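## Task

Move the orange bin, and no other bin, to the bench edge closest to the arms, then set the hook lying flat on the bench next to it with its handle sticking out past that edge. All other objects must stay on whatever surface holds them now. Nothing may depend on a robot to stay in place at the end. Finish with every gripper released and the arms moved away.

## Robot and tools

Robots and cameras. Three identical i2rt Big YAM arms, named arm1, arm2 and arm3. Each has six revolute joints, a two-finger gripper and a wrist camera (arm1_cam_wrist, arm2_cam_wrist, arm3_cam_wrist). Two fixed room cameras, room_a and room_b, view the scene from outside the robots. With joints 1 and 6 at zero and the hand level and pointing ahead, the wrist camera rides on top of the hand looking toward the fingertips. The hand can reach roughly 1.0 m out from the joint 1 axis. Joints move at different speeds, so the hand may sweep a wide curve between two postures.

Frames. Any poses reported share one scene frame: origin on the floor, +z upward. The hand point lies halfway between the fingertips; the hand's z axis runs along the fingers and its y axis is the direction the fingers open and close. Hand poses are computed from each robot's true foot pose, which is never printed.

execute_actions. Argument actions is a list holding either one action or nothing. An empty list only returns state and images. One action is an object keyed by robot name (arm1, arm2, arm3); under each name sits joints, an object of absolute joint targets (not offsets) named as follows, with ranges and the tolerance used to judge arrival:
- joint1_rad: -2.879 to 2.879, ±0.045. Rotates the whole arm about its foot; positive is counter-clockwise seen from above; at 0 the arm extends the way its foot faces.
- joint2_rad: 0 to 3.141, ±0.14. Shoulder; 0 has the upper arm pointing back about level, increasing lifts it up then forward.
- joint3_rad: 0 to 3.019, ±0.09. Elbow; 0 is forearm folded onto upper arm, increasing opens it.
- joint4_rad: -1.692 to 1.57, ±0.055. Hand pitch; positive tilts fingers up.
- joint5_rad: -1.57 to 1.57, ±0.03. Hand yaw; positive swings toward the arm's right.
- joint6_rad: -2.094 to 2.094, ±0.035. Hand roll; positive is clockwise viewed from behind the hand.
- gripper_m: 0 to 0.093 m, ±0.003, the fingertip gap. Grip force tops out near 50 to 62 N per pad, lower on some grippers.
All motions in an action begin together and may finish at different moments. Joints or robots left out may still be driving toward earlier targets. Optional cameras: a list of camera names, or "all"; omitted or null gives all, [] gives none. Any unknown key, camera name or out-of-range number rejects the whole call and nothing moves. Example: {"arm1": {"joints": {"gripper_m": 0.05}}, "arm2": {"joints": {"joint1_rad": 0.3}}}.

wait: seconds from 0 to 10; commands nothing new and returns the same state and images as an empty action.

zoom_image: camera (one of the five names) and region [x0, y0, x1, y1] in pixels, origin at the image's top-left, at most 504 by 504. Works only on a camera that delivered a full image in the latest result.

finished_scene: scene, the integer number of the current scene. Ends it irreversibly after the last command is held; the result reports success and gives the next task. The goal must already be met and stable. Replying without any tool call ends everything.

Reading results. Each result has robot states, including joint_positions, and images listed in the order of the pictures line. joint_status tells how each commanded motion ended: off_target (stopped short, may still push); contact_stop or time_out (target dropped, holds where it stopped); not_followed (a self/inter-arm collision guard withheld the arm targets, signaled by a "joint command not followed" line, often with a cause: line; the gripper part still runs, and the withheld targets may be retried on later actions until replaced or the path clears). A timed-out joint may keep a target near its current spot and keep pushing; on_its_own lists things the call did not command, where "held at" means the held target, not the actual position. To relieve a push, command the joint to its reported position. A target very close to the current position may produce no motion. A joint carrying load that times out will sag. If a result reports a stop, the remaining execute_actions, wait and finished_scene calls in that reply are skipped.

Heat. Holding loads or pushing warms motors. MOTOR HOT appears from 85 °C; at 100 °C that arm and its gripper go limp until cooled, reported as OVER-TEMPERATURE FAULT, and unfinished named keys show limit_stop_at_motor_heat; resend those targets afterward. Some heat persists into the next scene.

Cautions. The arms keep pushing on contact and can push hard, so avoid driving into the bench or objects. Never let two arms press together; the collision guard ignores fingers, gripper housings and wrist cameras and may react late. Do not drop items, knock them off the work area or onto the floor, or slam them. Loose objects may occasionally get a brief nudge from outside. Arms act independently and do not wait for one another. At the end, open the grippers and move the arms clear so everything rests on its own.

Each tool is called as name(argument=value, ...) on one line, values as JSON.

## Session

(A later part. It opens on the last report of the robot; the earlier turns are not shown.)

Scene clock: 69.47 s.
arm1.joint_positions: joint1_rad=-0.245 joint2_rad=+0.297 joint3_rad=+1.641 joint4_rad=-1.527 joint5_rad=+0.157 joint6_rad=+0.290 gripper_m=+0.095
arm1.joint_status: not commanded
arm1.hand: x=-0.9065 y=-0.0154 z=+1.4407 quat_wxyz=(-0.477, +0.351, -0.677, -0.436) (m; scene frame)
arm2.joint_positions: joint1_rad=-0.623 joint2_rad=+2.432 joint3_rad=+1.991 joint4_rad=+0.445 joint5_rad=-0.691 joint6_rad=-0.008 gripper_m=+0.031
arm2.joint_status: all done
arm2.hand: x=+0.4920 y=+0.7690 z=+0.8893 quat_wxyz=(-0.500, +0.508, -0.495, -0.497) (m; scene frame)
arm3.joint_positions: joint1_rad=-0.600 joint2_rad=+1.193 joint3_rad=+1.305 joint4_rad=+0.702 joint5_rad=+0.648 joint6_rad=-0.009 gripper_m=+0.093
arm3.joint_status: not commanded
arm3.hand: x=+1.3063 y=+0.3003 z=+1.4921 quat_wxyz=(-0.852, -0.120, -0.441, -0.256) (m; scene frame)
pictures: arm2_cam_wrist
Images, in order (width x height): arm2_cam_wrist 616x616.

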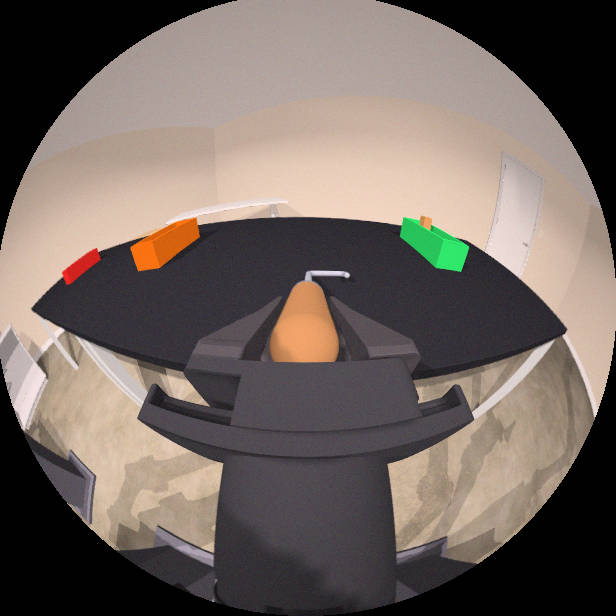

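execute_actions(actions=[{"arm2":{"joints":{"joint6_rad":1.57}}}], cameras=["arm2_cam_wrist"])

execute_actions(actions=[{"arm2":{"joints":{"joint2_rad":2.2}}}], cameras=[])

execute_actions(actions=[{"arm2":{"joints":{"joint1_rad":0.09,"joint5_rad":0.17}}}], cameras=["arm2_cam_wrist","room_a","room_b"])

Scene clock: 74.67 s.
arm1.joint_positions: joint1_rad=-0.245 joint2_rad=+0.297 joint3_rad=+1.641 joint4_rad=-1.527 joint5_rad=+0.157 joint6_rad=+0.290 gripper_m=+0.095
arm1.joint_status: not commanded
arm1.hand: x=-0.9065 y=-0.0154 z=+1.4407 quat_wxyz=(-0.477, +0.351, -0.677, -0.436) (m; scene frame)
arm2.joint_positions: joint1_rad=-0.633 joint2_rad=+2.430 joint3_rad=+1.991 joint4_rad=+0.445 joint5_rad=-0.690 joint6_rad=+1.541 gripper_m=+0.031
arm2.joint_status: all done
arm2.hand: x=+0.4997 y=+0.7641 z=+0.8918 quat_wxyz=(-0.014, +0.014, -0.709, -0.705) (m; scene frame)
arm3.joint_positions: joint1_rad=-0.600 joint2_rad=+1.193 joint3_rad=+1.305 joint4_rad=+0.702 joint5_rad=+0.648 joint6_rad=-0.009 gripper_m=+0.093
arm3.joint_status: not commanded
arm3.hand: x=+1.3063 y=+0.3003 z=+1.4921 quat_wxyz=(-0.852, -0.120, -0.441, -0.256) (m; scene frame)
pictures: arm2_cam_wrist
Images, in order (width x height): arm2_cam_wrist 616x616.

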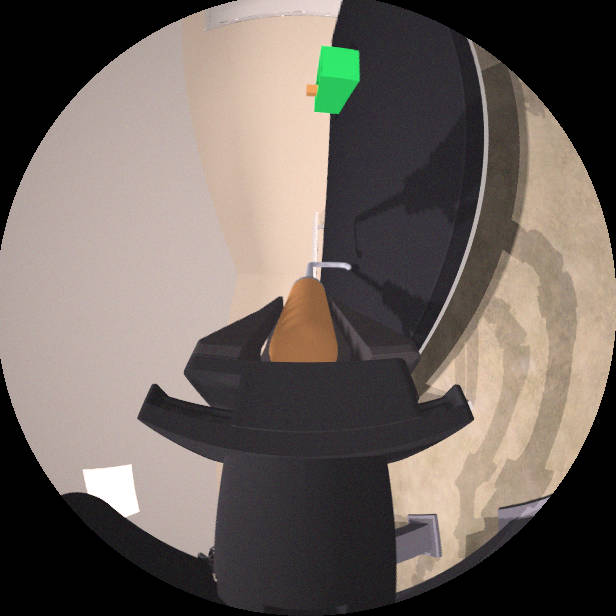

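Scene clock: 75.93 s.
arm1.joint_positions: joint1_rad=-0.245 joint2_rad=+0.297 joint3_rad=+1.641 joint4_rad=-1.527 joint5_rad=+0.157 joint6_rad=+0.290 gripper_m=+0.095
arm1.joint_status: not commanded
arm1.hand: x=-0.9065 y=-0.0154 z=+1.4407 quat_wxyz=(-0.477, +0.351, -0.677, -0.436) (m; scene frame)
arm2.joint_positions: joint1_rad=-0.633 joint2_rad=+2.224 joint3_rad=+1.987 joint4_rad=+0.437 joint5_rad=-0.693 joint6_rad=+1.544 gripper_m=+0.031
arm2.joint_status: all done
arm2.hand: x=+0.4819 y=+0.7460 z=+1.0672 quat_wxyz=(-0.056, +0.057, -0.652, -0.754) (m; scene frame)
arm3.joint_positions: joint1_rad=-0.600 joint2_rad=+1.193 joint3_rad=+1.305 joint4_rad=+0.702 joint5_rad=+0.648 joint6_rad=-0.009 gripper_m=+0.093
arm3.joint_status: not commanded
arm3.hand: x=+1.3063 y=+0.3003 z=+1.4921 quat_wxyz=(-0.852, -0.120, -0.441, -0.256) (m; scene frame)
pictures: none
No camera images: the call's "cameras" was empty. Leave "cameras" out to get every camera's image.

Scene clock: 78.37 s.
arm1.joint_positions: joint1_rad=-0.245 joint2_rad=+0.297 joint3_rad=+1.641 joint4_rad=-1.527 joint5_rad=+0.157 joint6_rad=+0.290 gripper_m=+0.095
arm1.joint_status: not commanded
arm1.hand: x=-0.9065 y=-0.0154 z=+1.4407 quat_wxyz=(-0.477, +0.351, -0.677, -0.436) (m; scene frame)
arm2.joint_positions: joint1_rad=+0.094 joint2_rad=+2.233 joint3_rad=+1.987 joint4_rad=+0.437 joint5_rad=+0.169 joint6_rad=+1.544 gripper_m=+0.031
arm2.joint_status: all done
arm2.hand: x=+0.0022 y=+0.9165 z=+1.0624 quat_wxyz=(-0.052, -0.043, -0.640, -0.766) (m; scene frame)
arm3.joint_positions: joint1_rad=-0.600 joint2_rad=+1.193 joint3_rad=+1.305 joint4_rad=+0.702 joint5_rad=+0.648 joint6_rad=-0.009 gripper_m=+0.093
arm3.joint_status: not commanded
arm3.hand: x=+1.3063 y=+0.3003 z=+1.4921 quat_wxyz=(-0.852, -0.120, -0.441, -0.256) (m; scene frame)
pictures: arm2_cam_wrist, room_a, room_b
Images, in order (width x height): arm2_cam_wrist 616x616, room_a 896x504, room_b 896x504.

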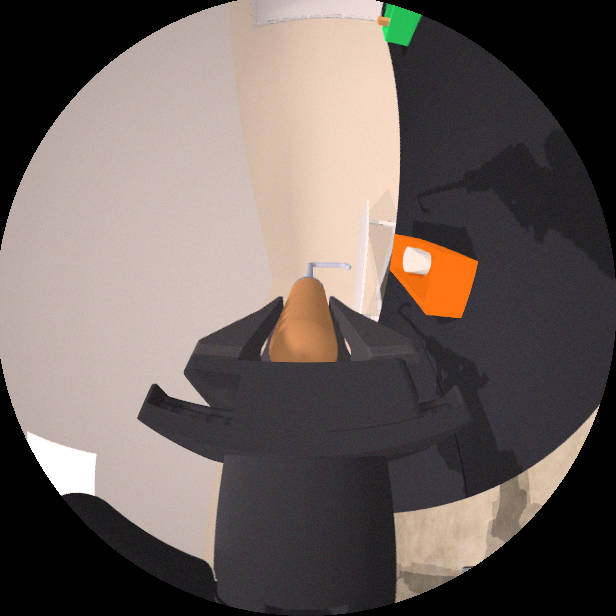

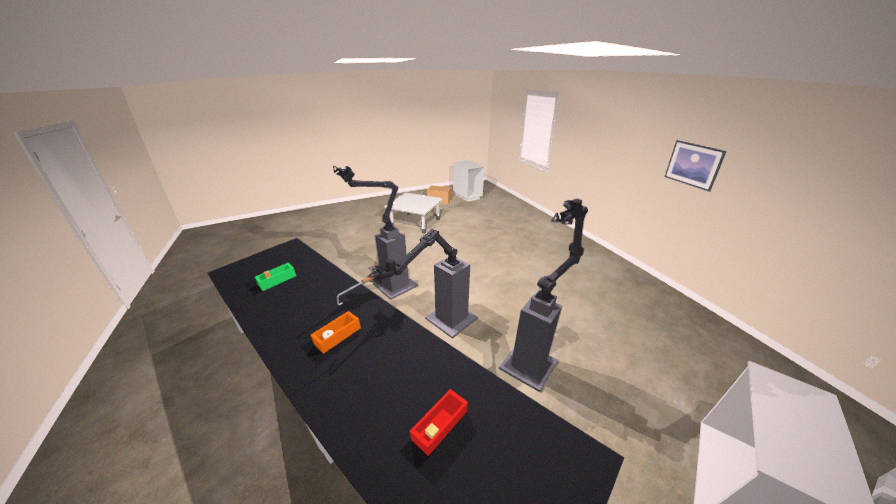

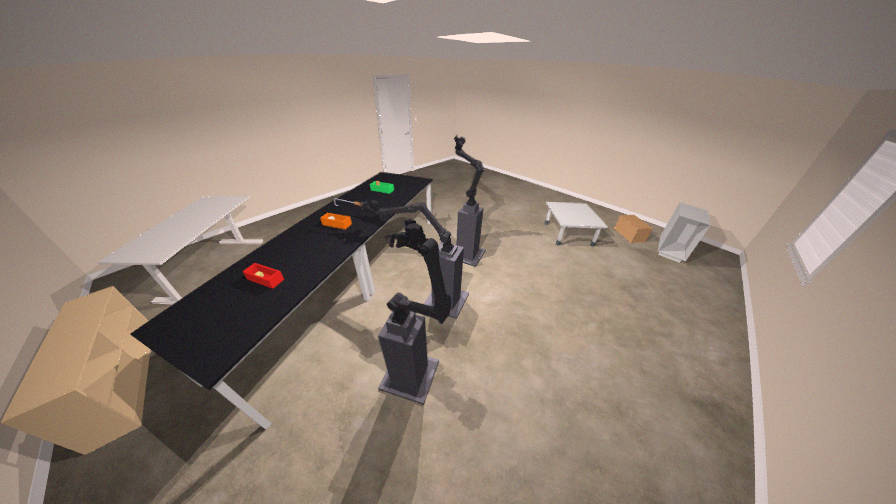

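execute_actions(actions=[{"arm2":{"joints":{"joint3_rad":1.85}}}], cameras=["arm2_cam_wrist","room_a"])

zoom_image(camera="room_a", region=[290,260,420,360])

Scene clock: 81.77 s.
arm1.joint_positions: joint1_rad=-0.245 joint2_rad=+0.297 joint3_rad=+1.641 joint4_rad=-1.527 joint5_rad=+0.157 joint6_rad=+0.290 gripper_m=+0.095
arm1.joint_status: not commanded
arm1.hand: x=-0.9065 y=-0.0154 z=+1.4407 quat_wxyz=(-0.477, +0.351, -0.677, -0.436) (m; scene frame)
arm2.joint_positions: joint1_rad=+0.094 joint2_rad=+2.255 joint3_rad=+1.817 joint4_rad=+0.430 joint5_rad=+0.169 joint6_rad=+1.545 gripper_m=+0.031
arm2.joint_status: all done
arm2.hand: x=+0.0035 y=+0.9008 z=+0.9385 quat_wxyz=(-0.059, -0.035, -0.712, -0.699) (m; scene frame)
arm3.joint_positions: joint1_rad=-0.600 joint2_rad=+1.193 joint3_rad=+1.305 joint4_rad=+0.702 joint5_rad=+0.648 joint6_rad=-0.009 gripper_m=+0.093
arm3.joint_status: not commanded
arm3.hand: x=+1.3063 y=+0.3003 z=+1.4921 quat_wxyz=(-0.852, -0.120, -0.441, -0.256) (m; scene frame)
pictures: arm2_cam_wrist, room_a
Images, in order (width x height): arm2_cam_wrist 616x616, room_a 896x504.

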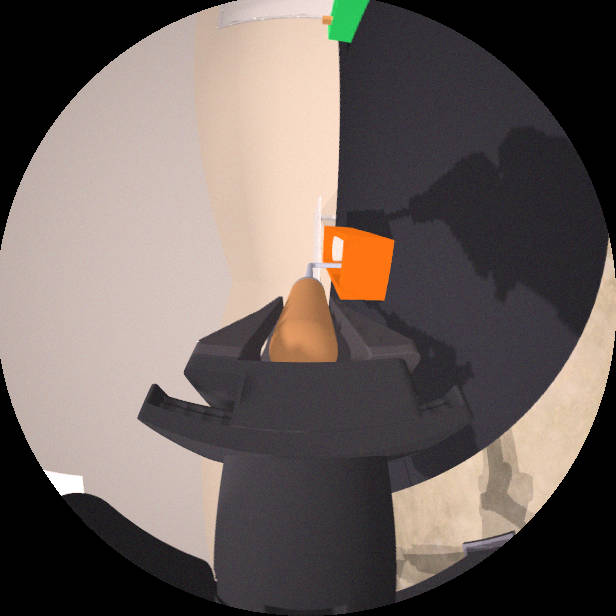

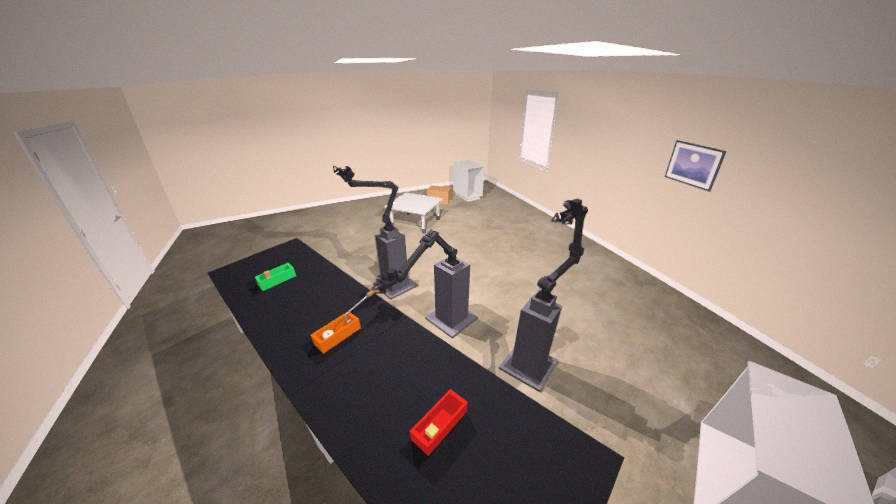

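Region (290, 260, 420, 360) of room_a's 896x504 image, scaled by 3.877, with more detail than that image has; it fills the top 388 rows of this view, and the rest is white.

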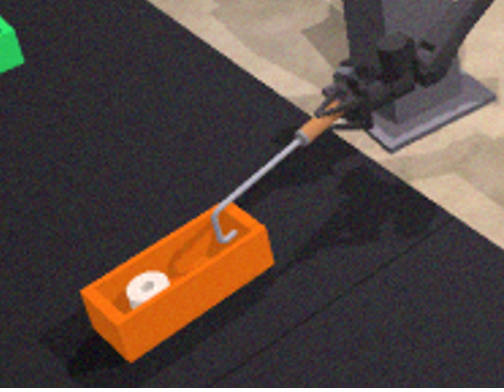

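execute_actions(actions=[{"arm2":{"joints":{"joint2_rad":2.09,"joint3_rad":1.62,"joint4_rad":0.49}}}], cameras=[])

execute_actions(actions=[{"arm2":{"joints":{"joint2_rad":1.95,"joint3_rad":1.37,"joint4_rad":0.6}}}], cameras=["arm2_cam_wrist"])

execute_actions(actions=[{"arm2":{"joints":{"joint2_rad":1.8,"joint3_rad":1.12,"joint4_rad":0.69}}}], cameras=[])

execute_actions(actions=[{"arm2":{"joints":{"joint2_rad":1.67,"joint3_rad":0.92,"joint4_rad":0.76}}}], cameras=["arm2_cam_wrist","room_a"])

Scene clock: 89.03 s.
arm1.joint_positions: joint1_rad=-0.245 joint2_rad=+0.297 joint3_rad=+1.641 joint4_rad=-1.527 joint5_rad=+0.157 joint6_rad=+0.290 gripper_m=+0.095
arm1.joint_status: not commanded
arm1.hand: x=-0.9065 y=-0.0154 z=+1.4407 quat_wxyz=(-0.477, +0.351, -0.677, -0.436) (m; scene frame)
arm2.joint_positions: joint1_rad=+0.094 joint2_rad=+2.148 joint3_rad=+1.603 joint4_rad=+0.433 joint5_rad=+0.169 joint6_rad=+1.548 gripper_m=+0.031
arm2.joint_status: joint4_rad time_out (moved +0.004 of +0.060); the others done
arm2.on_its_own: joint4_rad reads +0.433 and still pushes toward +0.490 since a time_out
arm2.hand: x=+0.0054 y=+0.8512 z=+0.9075 quat_wxyz=(-0.061, -0.032, -0.747, -0.661) (m; scene frame)
arm3.joint_positions: joint1_rad=-0.600 joint2_rad=+1.193 joint3_rad=+1.305 joint4_rad=+0.702 joint5_rad=+0.648 joint6_rad=-0.009 gripper_m=+0.093
arm3.joint_status: not commanded
arm3.hand: x=+1.3063 y=+0.3003 z=+1.4921 quat_wxyz=(-0.852, -0.120, -0.441, -0.256) (m; scene frame)
pictures: none
No camera images: the call's "cameras" was empty. Leave "cameras" out to get every camera's image.

not run: a stop came earlier in this reply.

not run: a stop came earlier in this reply.

not run: a stop came earlier in this reply.

execute_actions(actions=[{"arm2":{"joints":{"joint2_rad":1.94,"joint3_rad":1.37,"joint4_rad":0.61}}}], cameras=["arm2_cam_wrist"])

execute_actions(actions=[{"arm2":{"joints":{"joint2_rad":1.79,"joint3_rad":1.12,"joint4_rad":0.7}}}], cameras=["arm2_cam_wrist"])

Scene clock: 93.70 s.
arm1.joint_positions: joint1_rad=-0.245 joint2_rad=+0.297 joint3_rad=+1.641 joint4_rad=-1.527 joint5_rad=+0.157 joint6_rad=+0.290 gripper_m=+0.095
arm1.joint_status: not commanded
arm1.hand: x=-0.9065 y=-0.0154 z=+1.4407 quat_wxyz=(-0.477, +0.351, -0.677, -0.436) (m; scene frame)
arm2.joint_positions: joint1_rad=+0.094 joint2_rad=+1.994 joint3_rad=+1.358 joint4_rad=+0.551 joint5_rad=+0.169 joint6_rad=+1.548 gripper_m=+0.031
arm2.joint_status: joint4_rad time_out (moved +0.118 of +0.177); the others done
arm2.on_its_own: joint4_rad reads +0.551 and still pushes toward +0.610 since a time_out
arm2.hand: x=+0.0077 y=+0.7868 z=+0.9238 quat_wxyz=(-0.060, -0.033, -0.738, -0.671) (m; scene frame)
arm3.joint_positions: joint1_rad=-0.600 joint2_rad=+1.193 joint3_rad=+1.305 joint4_rad=+0.702 joint5_rad=+0.648 joint6_rad=-0.009 gripper_m=+0.093
arm3.joint_status: not commanded
arm3.hand: x=+1.3063 y=+0.3003 z=+1.4921 quat_wxyz=(-0.852, -0.120, -0.441, -0.256) (m; scene frame)
pictures: arm2_cam_wrist
Images, in order (width x height): arm2_cam_wrist 616x616.

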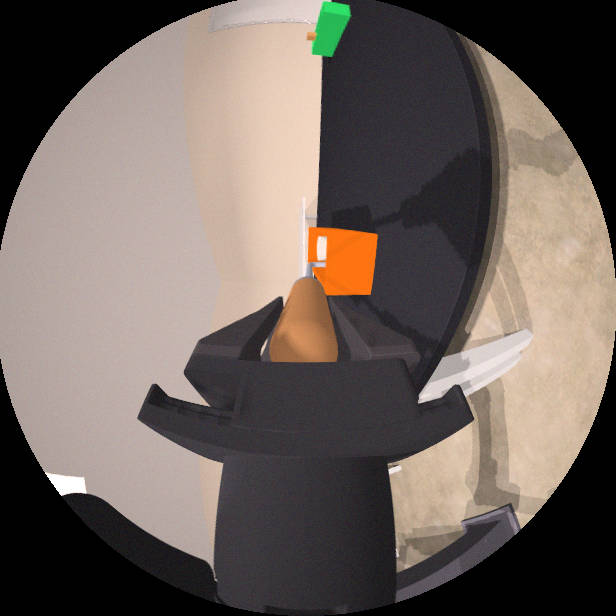

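not run: a stop came earlier in this reply.

execute_actions(actions=[{"arm2":{"joints":{"joint2_rad":1.74,"joint3_rad":1.115}}}], cameras=[])

execute_actions(actions=[{"arm2":{"joints":{"joint2_rad":1.57,"joint3_rad":0.915}}}], cameras=["arm2_cam_wrist","room_b"])

Scene clock: 97.50 s.
arm1.joint_positions: joint1_rad=-0.245 joint2_rad=+0.297 joint3_rad=+1.641 joint4_rad=-1.527 joint5_rad=+0.157 joint6_rad=+0.290 gripper_m=+0.095
arm1.joint_status: not commanded
arm1.hand: x=-0.9065 y=-0.0154 z=+1.4407 quat_wxyz=(-0.477, +0.351, -0.677, -0.436) (m; scene frame)
arm2.joint_positions: joint1_rad=+0.094 joint2_rad=+1.786 joint3_rad=+1.102 joint4_rad=+0.555 joint5_rad=+0.169 joint6_rad=+1.549 gripper_m=+0.031
arm2.joint_status: all done
arm2.hand: x=+0.0106 y=+0.7044 z=+0.9378 quat_wxyz=(-0.061, -0.032, -0.752, -0.655) (m; scene frame)
arm3.joint_positions: joint1_rad=-0.600 joint2_rad=+1.193 joint3_rad=+1.305 joint4_rad=+0.702 joint5_rad=+0.648 joint6_rad=-0.009 gripper_m=+0.093
arm3.joint_status: not commanded
arm3.hand: x=+1.3063 y=+0.3003 z=+1.4921 quat_wxyz=(-0.852, -0.120, -0.441, -0.256) (m; scene frame)
pictures: none
No camera images: the call's "cameras" was empty. Leave "cameras" out to get every camera's image.

Scene clock: 98.50 s.
arm1.joint_positions: joint1_rad=-0.245 joint2_rad=+0.297 joint3_rad=+1.641 joint4_rad=-1.527 joint5_rad=+0.157 joint6_rad=+0.290 gripper_m=+0.095
arm1.joint_status: not commanded
arm1.hand: x=-0.9065 y=-0.0154 z=+1.4407 quat_wxyz=(-0.477, +0.351, -0.677, -0.436) (m; scene frame)
arm2.joint_positions: joint1_rad=+0.094 joint2_rad=+1.615 joint3_rad=+0.898 joint4_rad=+0.557 joint5_rad=+0.169 joint6_rad=+1.549 gripper_m=+0.031
arm2.joint_status: all done
arm2.hand: x=+0.0132 y=+0.6325 z=+0.9409 quat_wxyz=(-0.062, -0.031, -0.763, -0.643) (m; scene frame)
arm3.joint_positions: joint1_rad=-0.600 joint2_rad=+1.193 joint3_rad=+1.305 joint4_rad=+0.702 joint5_rad=+0.648 joint6_rad=-0.009 gripper_m=+0.093
arm3.joint_status: not commanded
arm3.hand: x=+1.3063 y=+0.3003 z=+1.4921 quat_wxyz=(-0.852, -0.120, -0.441, -0.256) (m; scene frame)
pictures: arm2_cam_wrist, room_b
Images, in order (width x height): arm2_cam_wrist 616x616, room_b 896x504.

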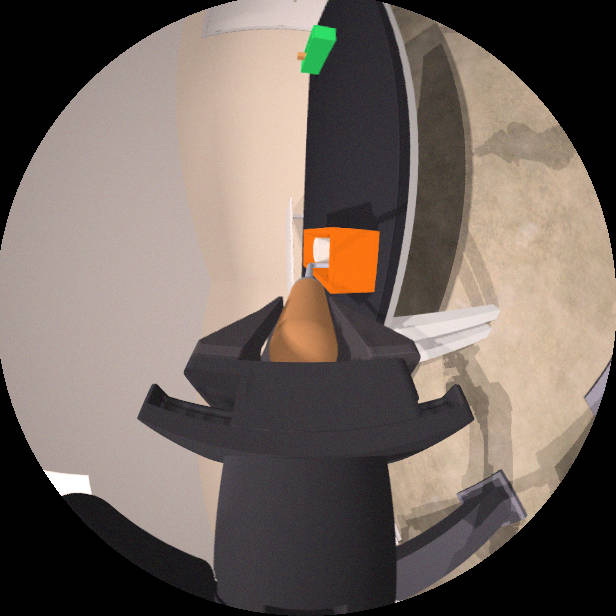

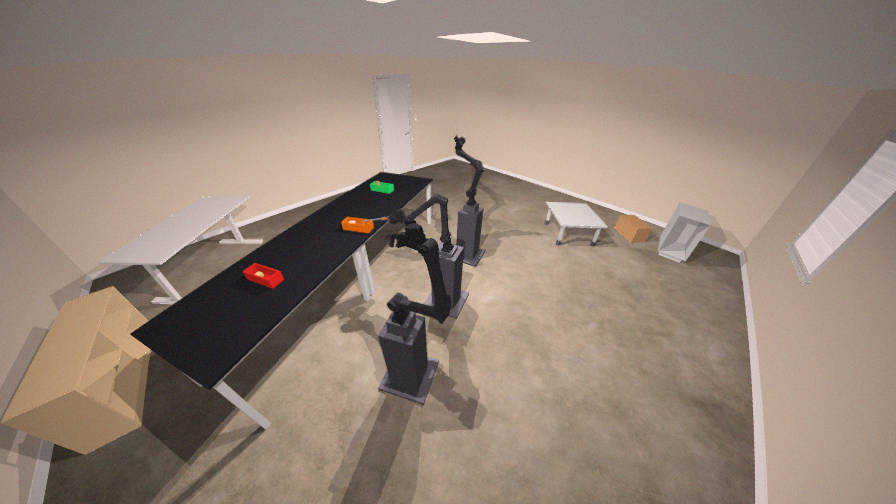

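execute_actions(actions=[{"arm2":{"joints":{"joint2_rad":1.45,"joint3_rad":0.775}}}], cameras=["arm2_cam_wrist"])

execute_actions(actions=[{"arm2":{"joints":{"joint3_rad":1.1}}}], cameras=[])

execute_actions(actions=[{"arm2":{"joints":{"joint1_rad":0.4,"joint5_rad":0.34,"joint3_rad":1.45,"joint2_rad":1.85,"joint4_rad":0.92}}}], cameras=[])

execute_actions(actions=[{"arm2":{"joints":{"joint2_rad":2.08,"joint6_rad":0}}}], cameras=["arm2_cam_wrist"])

Scene clock: 104.80 s.
arm1.joint_positions: joint1_rad=-0.245 joint2_rad=+0.297 joint3_rad=+1.641 joint4_rad=-1.527 joint5_rad=+0.157 joint6_rad=+0.290 gripper_m=+0.095
arm1.joint_status: not commanded
arm1.hand: x=-0.9065 y=-0.0154 z=+1.4407 quat_wxyz=(-0.477, +0.351, -0.677, -0.436) (m; scene frame)
arm2.joint_positions: joint1_rad=+0.094 joint2_rad=+1.492 joint3_rad=+0.756 joint4_rad=+0.558 joint5_rad=+0.169 joint6_rad=+1.550 gripper_m=+0.031
arm2.joint_status: all done
arm2.hand: x=+0.0151 y=+0.5802 z=+0.9393 quat_wxyz=(-0.062, -0.030, -0.768, -0.636) (m; scene frame)
arm3.joint_positions: joint1_rad=-0.600 joint2_rad=+1.193 joint3_rad=+1.305 joint4_rad=+0.702 joint5_rad=+0.648 joint6_rad=-0.009 gripper_m=+0.093
arm3.joint_status: not commanded
arm3.hand: x=+1.3063 y=+0.3003 z=+1.4921 quat_wxyz=(-0.852, -0.120, -0.441, -0.256) (m; scene frame)
pictures: arm2_cam_wrist
Images, in order (width x height): arm2_cam_wrist 616x616.

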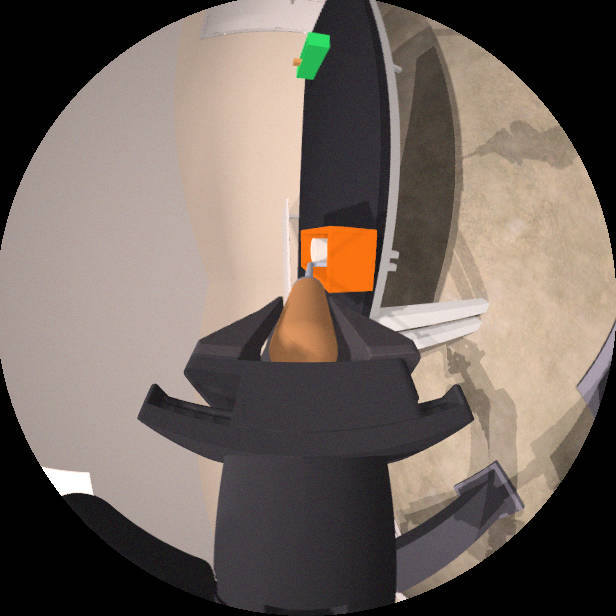

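Scene clock: 106.10 s.
arm1.joint_positions: joint1_rad=-0.245 joint2_rad=+0.297 joint3_rad=+1.641 joint4_rad=-1.527 joint5_rad=+0.157 joint6_rad=+0.290 gripper_m=+0.095
arm1.joint_status: not commanded
arm1.hand: x=-0.9065 y=-0.0154 z=+1.4407 quat_wxyz=(-0.477, +0.351, -0.677, -0.436) (m; scene frame)
arm2.joint_positions: joint1_rad=+0.094 joint2_rad=+1.479 joint3_rad=+1.035 joint4_rad=+0.568 joint5_rad=+0.169 joint6_rad=+1.550 gripper_m=+0.031
arm2.joint_status: all done
arm2.hand: x=+0.0120 y=+0.6406 z=+1.1050 quat_wxyz=(-0.052, -0.042, -0.664, -0.745) (m; scene frame)
arm3.joint_positions: joint1_rad=-0.600 joint2_rad=+1.193 joint3_rad=+1.305 joint4_rad=+0.702 joint5_rad=+0.648 joint6_rad=-0.009 gripper_m=+0.093
arm3.joint_status: not commanded
arm3.hand: x=+1.3063 y=+0.3003 z=+1.4921 quat_wxyz=(-0.852, -0.120, -0.441, -0.256) (m; scene frame)
pictures: none
No camera images: the call's "cameras" was empty. Leave "cameras" out to get every camera's image.

Scene clock: 108.47 s.
arm1.joint_positions: joint1_rad=-0.245 joint2_rad=+0.297 joint3_rad=+1.641 joint4_rad=-1.527 joint5_rad=+0.157 joint6_rad=+0.290 gripper_m=+0.095
arm1.joint_status: not commanded
arm1.hand: x=-0.9065 y=-0.0154 z=+1.4407 quat_wxyz=(-0.477, +0.351, -0.677, -0.436) (m; scene frame)
arm2.joint_positions: joint1_rad=+0.397 joint2_rad=+1.892 joint3_rad=+1.351 joint4_rad=+0.861 joint5_rad=+0.342 joint6_rad=+1.550 gripper_m=+0.031
arm2.joint_status: joint3_rad time_out (moved +0.316 of +0.415); joint4_rad time_out (moved +0.293 of +0.352); the others done
arm2.on_its_own: joint3_rad reads +1.351 and still pushes toward +1.450 since a time_out; joint4_rad reads +0.861 and still pushes toward +0.920 since a time_out
arm2.hand: x=-0.1914 y=+0.7318 z=+1.0688 quat_wxyz=(+0.027, -0.030, -0.596, -0.802) (m; scene frame)
arm3.joint_positions: joint1_rad=-0.600 joint2_rad=+1.193 joint3_rad=+1.305 joint4_rad=+0.702 joint5_rad=+0.648 joint6_rad=-0.009 gripper_m=+0.093
arm3.joint_status: not commanded
arm3.hand: x=+1.3063 y=+0.3003 z=+1.4921 quat_wxyz=(-0.852, -0.120, -0.441, -0.256) (m; scene frame)
pictures: none
No camera images: the call's "cameras" was empty. Leave "cameras" out to get every camera's image.

not run: a stop came earlier in this reply.

execute_actions(actions=[{"arm2":{"joints":{"joint2_rad":2.07,"joint6_rad":0}}}], cameras=[])

execute_actions(actions=[{"arm2":{"joints":{"joint2_rad":2.26}}}], cameras=["arm2_cam_wrist"])

Scene clock: 114.10 s.
arm1.joint_positions: joint1_rad=-0.245 joint2_rad=+0.297 joint3_rad=+1.641 joint4_rad=-1.527 joint5_rad=+0.157 joint6_rad=+0.290 gripper_m=+0.095
arm1.joint_status: not commanded
arm1.hand: x=-0.9065 y=-0.0154 z=+1.4407 quat_wxyz=(-0.477, +0.351, -0.677, -0.436) (m; scene frame)
arm2.joint_positions: joint1_rad=+0.397 joint2_rad=+2.138 joint3_rad=+1.382 joint4_rad=+0.879 joint5_rad=+0.341 joint6_rad=+0.017 gripper_m=+0.031
arm2.joint_status: all done
arm2.hand: x=-0.2031 y=+0.7655 z=+0.9025 quat_wxyz=(-0.513, +0.459, -0.486, -0.539) (m; scene frame)
arm3.joint_positions: joint1_rad=-0.600 joint2_rad=+1.193 joint3_rad=+1.305 joint4_rad=+0.702 joint5_rad=+0.648 joint6_rad=-0.009 gripper_m=+0.093
arm3.joint_status: not commanded
arm3.hand: x=+1.3063 y=+0.3003 z=+1.4921 quat_wxyz=(-0.852, -0.120, -0.441, -0.256) (m; scene frame)
pictures: none
No camera images: the call's "cameras" was empty. Leave "cameras" out to get every camera's image.

Scene clock: 115.13 s.
arm1.joint_positions: joint1_rad=-0.245 joint2_rad=+0.297 joint3_rad=+1.641 joint4_rad=-1.527 joint5_rad=+0.157 joint6_rad=+0.290 gripper_m=+0.095
arm1.joint_status: not commanded
arm1.hand: x=-0.9065 y=-0.0154 z=+1.4407 quat_wxyz=(-0.477, +0.351, -0.677, -0.436) (m; scene frame)
arm2.joint_positions: joint1_rad=+0.397 joint2_rad=+2.275 joint3_rad=+1.394 joint4_rad=+0.897 joint5_rad=+0.339 joint6_rad=+0.006 gripper_m=+0.031
arm2.joint_status: all done
arm2.hand: x=-0.2039 y=+0.7674 z=+0.8059 quat_wxyz=(-0.500, +0.498, -0.500, -0.503) (m; scene frame)
arm3.joint_positions: joint1_rad=-0.600 joint2_rad=+1.193 joint3_rad=+1.305 joint4_rad=+0.702 joint5_rad=+0.648 joint6_rad=-0.009 gripper_m=+0.093
arm3.joint_status: not commanded
arm3.hand: x=+1.3063 y=+0.3003 z=+1.4921 quat_wxyz=(-0.852, -0.120, -0.441, -0.256) (m; scene frame)
pictures: arm2_cam_wrist
Images, in order (width x height): arm2_cam_wrist 616x616.

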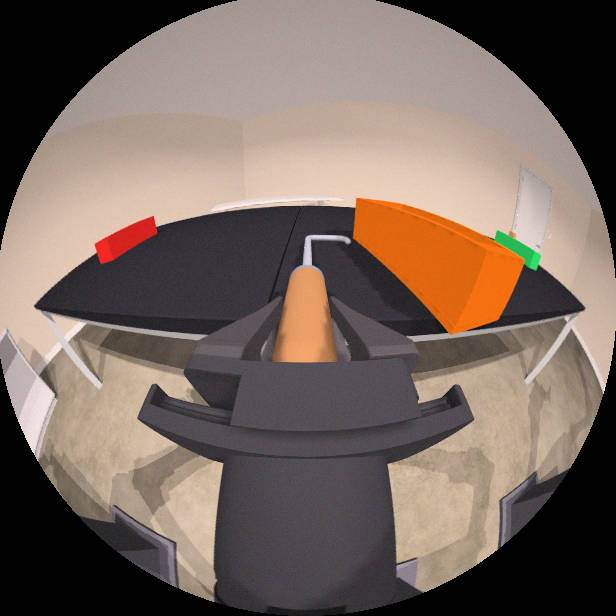

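execute_actions(actions=[{"arm2":{"joints":{"gripper_m":0.093}}}], cameras=[])

execute_actions(actions=[{"arm2":{"joints":{"joint2_rad":1.5}}}], cameras=["room_b"])

zoom_image(camera="room_b", region=[320,200,410,260])

Scene clock: 118.33 s.
arm1.joint_positions: joint1_rad=-0.245 joint2_rad=+0.297 joint3_rad=+1.641 joint4_rad=-1.527 joint5_rad=+0.157 joint6_rad=+0.290 gripper_m=+0.095
arm1.joint_status: not commanded
arm1.hand: x=-0.9065 y=-0.0154 z=+1.4407 quat_wxyz=(-0.477, +0.351, -0.677, -0.436) (m; scene frame)
arm2.joint_positions: joint1_rad=+0.397 joint2_rad=+2.275 joint3_rad=+1.395 joint4_rad=+0.897 joint5_rad=+0.339 joint6_rad=+0.006 gripper_m=+0.093
arm2.joint_status: all done
arm2.hand: x=-0.2040 y=+0.7677 z=+0.8064 quat_wxyz=(-0.500, +0.497, -0.500, -0.503) (m; scene frame)
arm3.joint_positions: joint1_rad=-0.600 joint2_rad=+1.193 joint3_rad=+1.305 joint4_rad=+0.702 joint5_rad=+0.648 joint6_rad=-0.009 gripper_m=+0.093
arm3.joint_status: not commanded
arm3.hand: x=+1.3063 y=+0.3003 z=+1.4921 quat_wxyz=(-0.852, -0.120, -0.441, -0.256) (m; scene frame)
pictures: none
No camera images: the call's "cameras" was empty. Leave "cameras" out to get every camera's image.

Scene clock: 120.07 s.
arm1.joint_positions: joint1_rad=-0.245 joint2_rad=+0.297 joint3_rad=+1.641 joint4_rad=-1.527 joint5_rad=+0.157 joint6_rad=+0.290 gripper_m=+0.095
arm1.joint_status: not commanded
arm1.hand: x=-0.9065 y=-0.0154 z=+1.4407 quat_wxyz=(-0.477, +0.351, -0.677, -0.436) (m; scene frame)
arm2.joint_positions: joint1_rad=+0.397 joint2_rad=+1.500 joint3_rad=+1.432 joint4_rad=+0.917 joint5_rad=+0.339 joint6_rad=+0.006 gripper_m=+0.093
arm2.joint_status: all done
arm2.hand: x=-0.1413 y=+0.5865 z=+1.3887 quat_wxyz=(-0.579, +0.197, -0.332, -0.718) (m; scene frame)
arm3.joint_positions: joint1_rad=-0.600 joint2_rad=+1.193 joint3_rad=+1.305 joint4_rad=+0.702 joint5_rad=+0.648 joint6_rad=-0.009 gripper_m=+0.093
arm3.joint_status: not commanded
arm3.hand: x=+1.3063 y=+0.3003 z=+1.4921 quat_wxyz=(-0.852, -0.120, -0.441, -0.256) (m; scene frame)
pictures: room_b
Images, in order (width x height): room_b 896x504.

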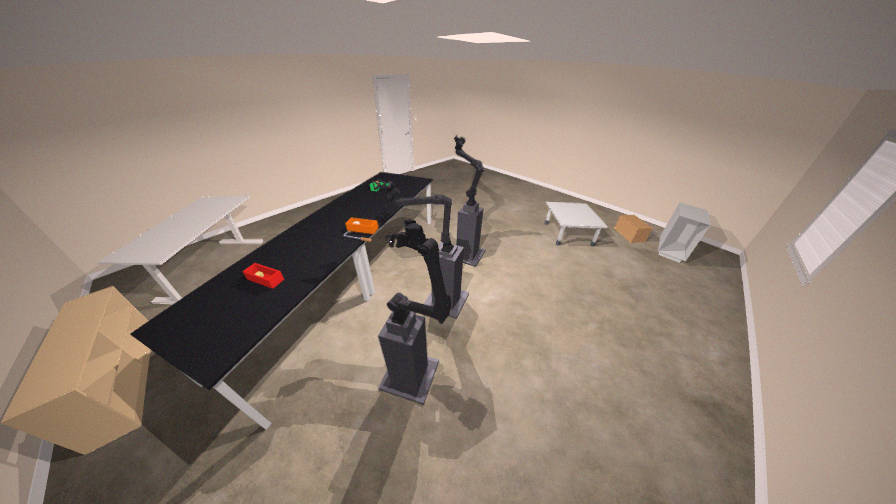

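Region (320, 200, 410, 260) of room_b's 896x504 image, scaled by 5.600, with more detail than that image has.

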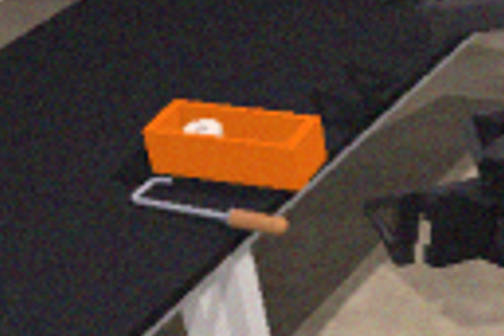

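finished_scene(scene=2)

The scene is finished: the task was done.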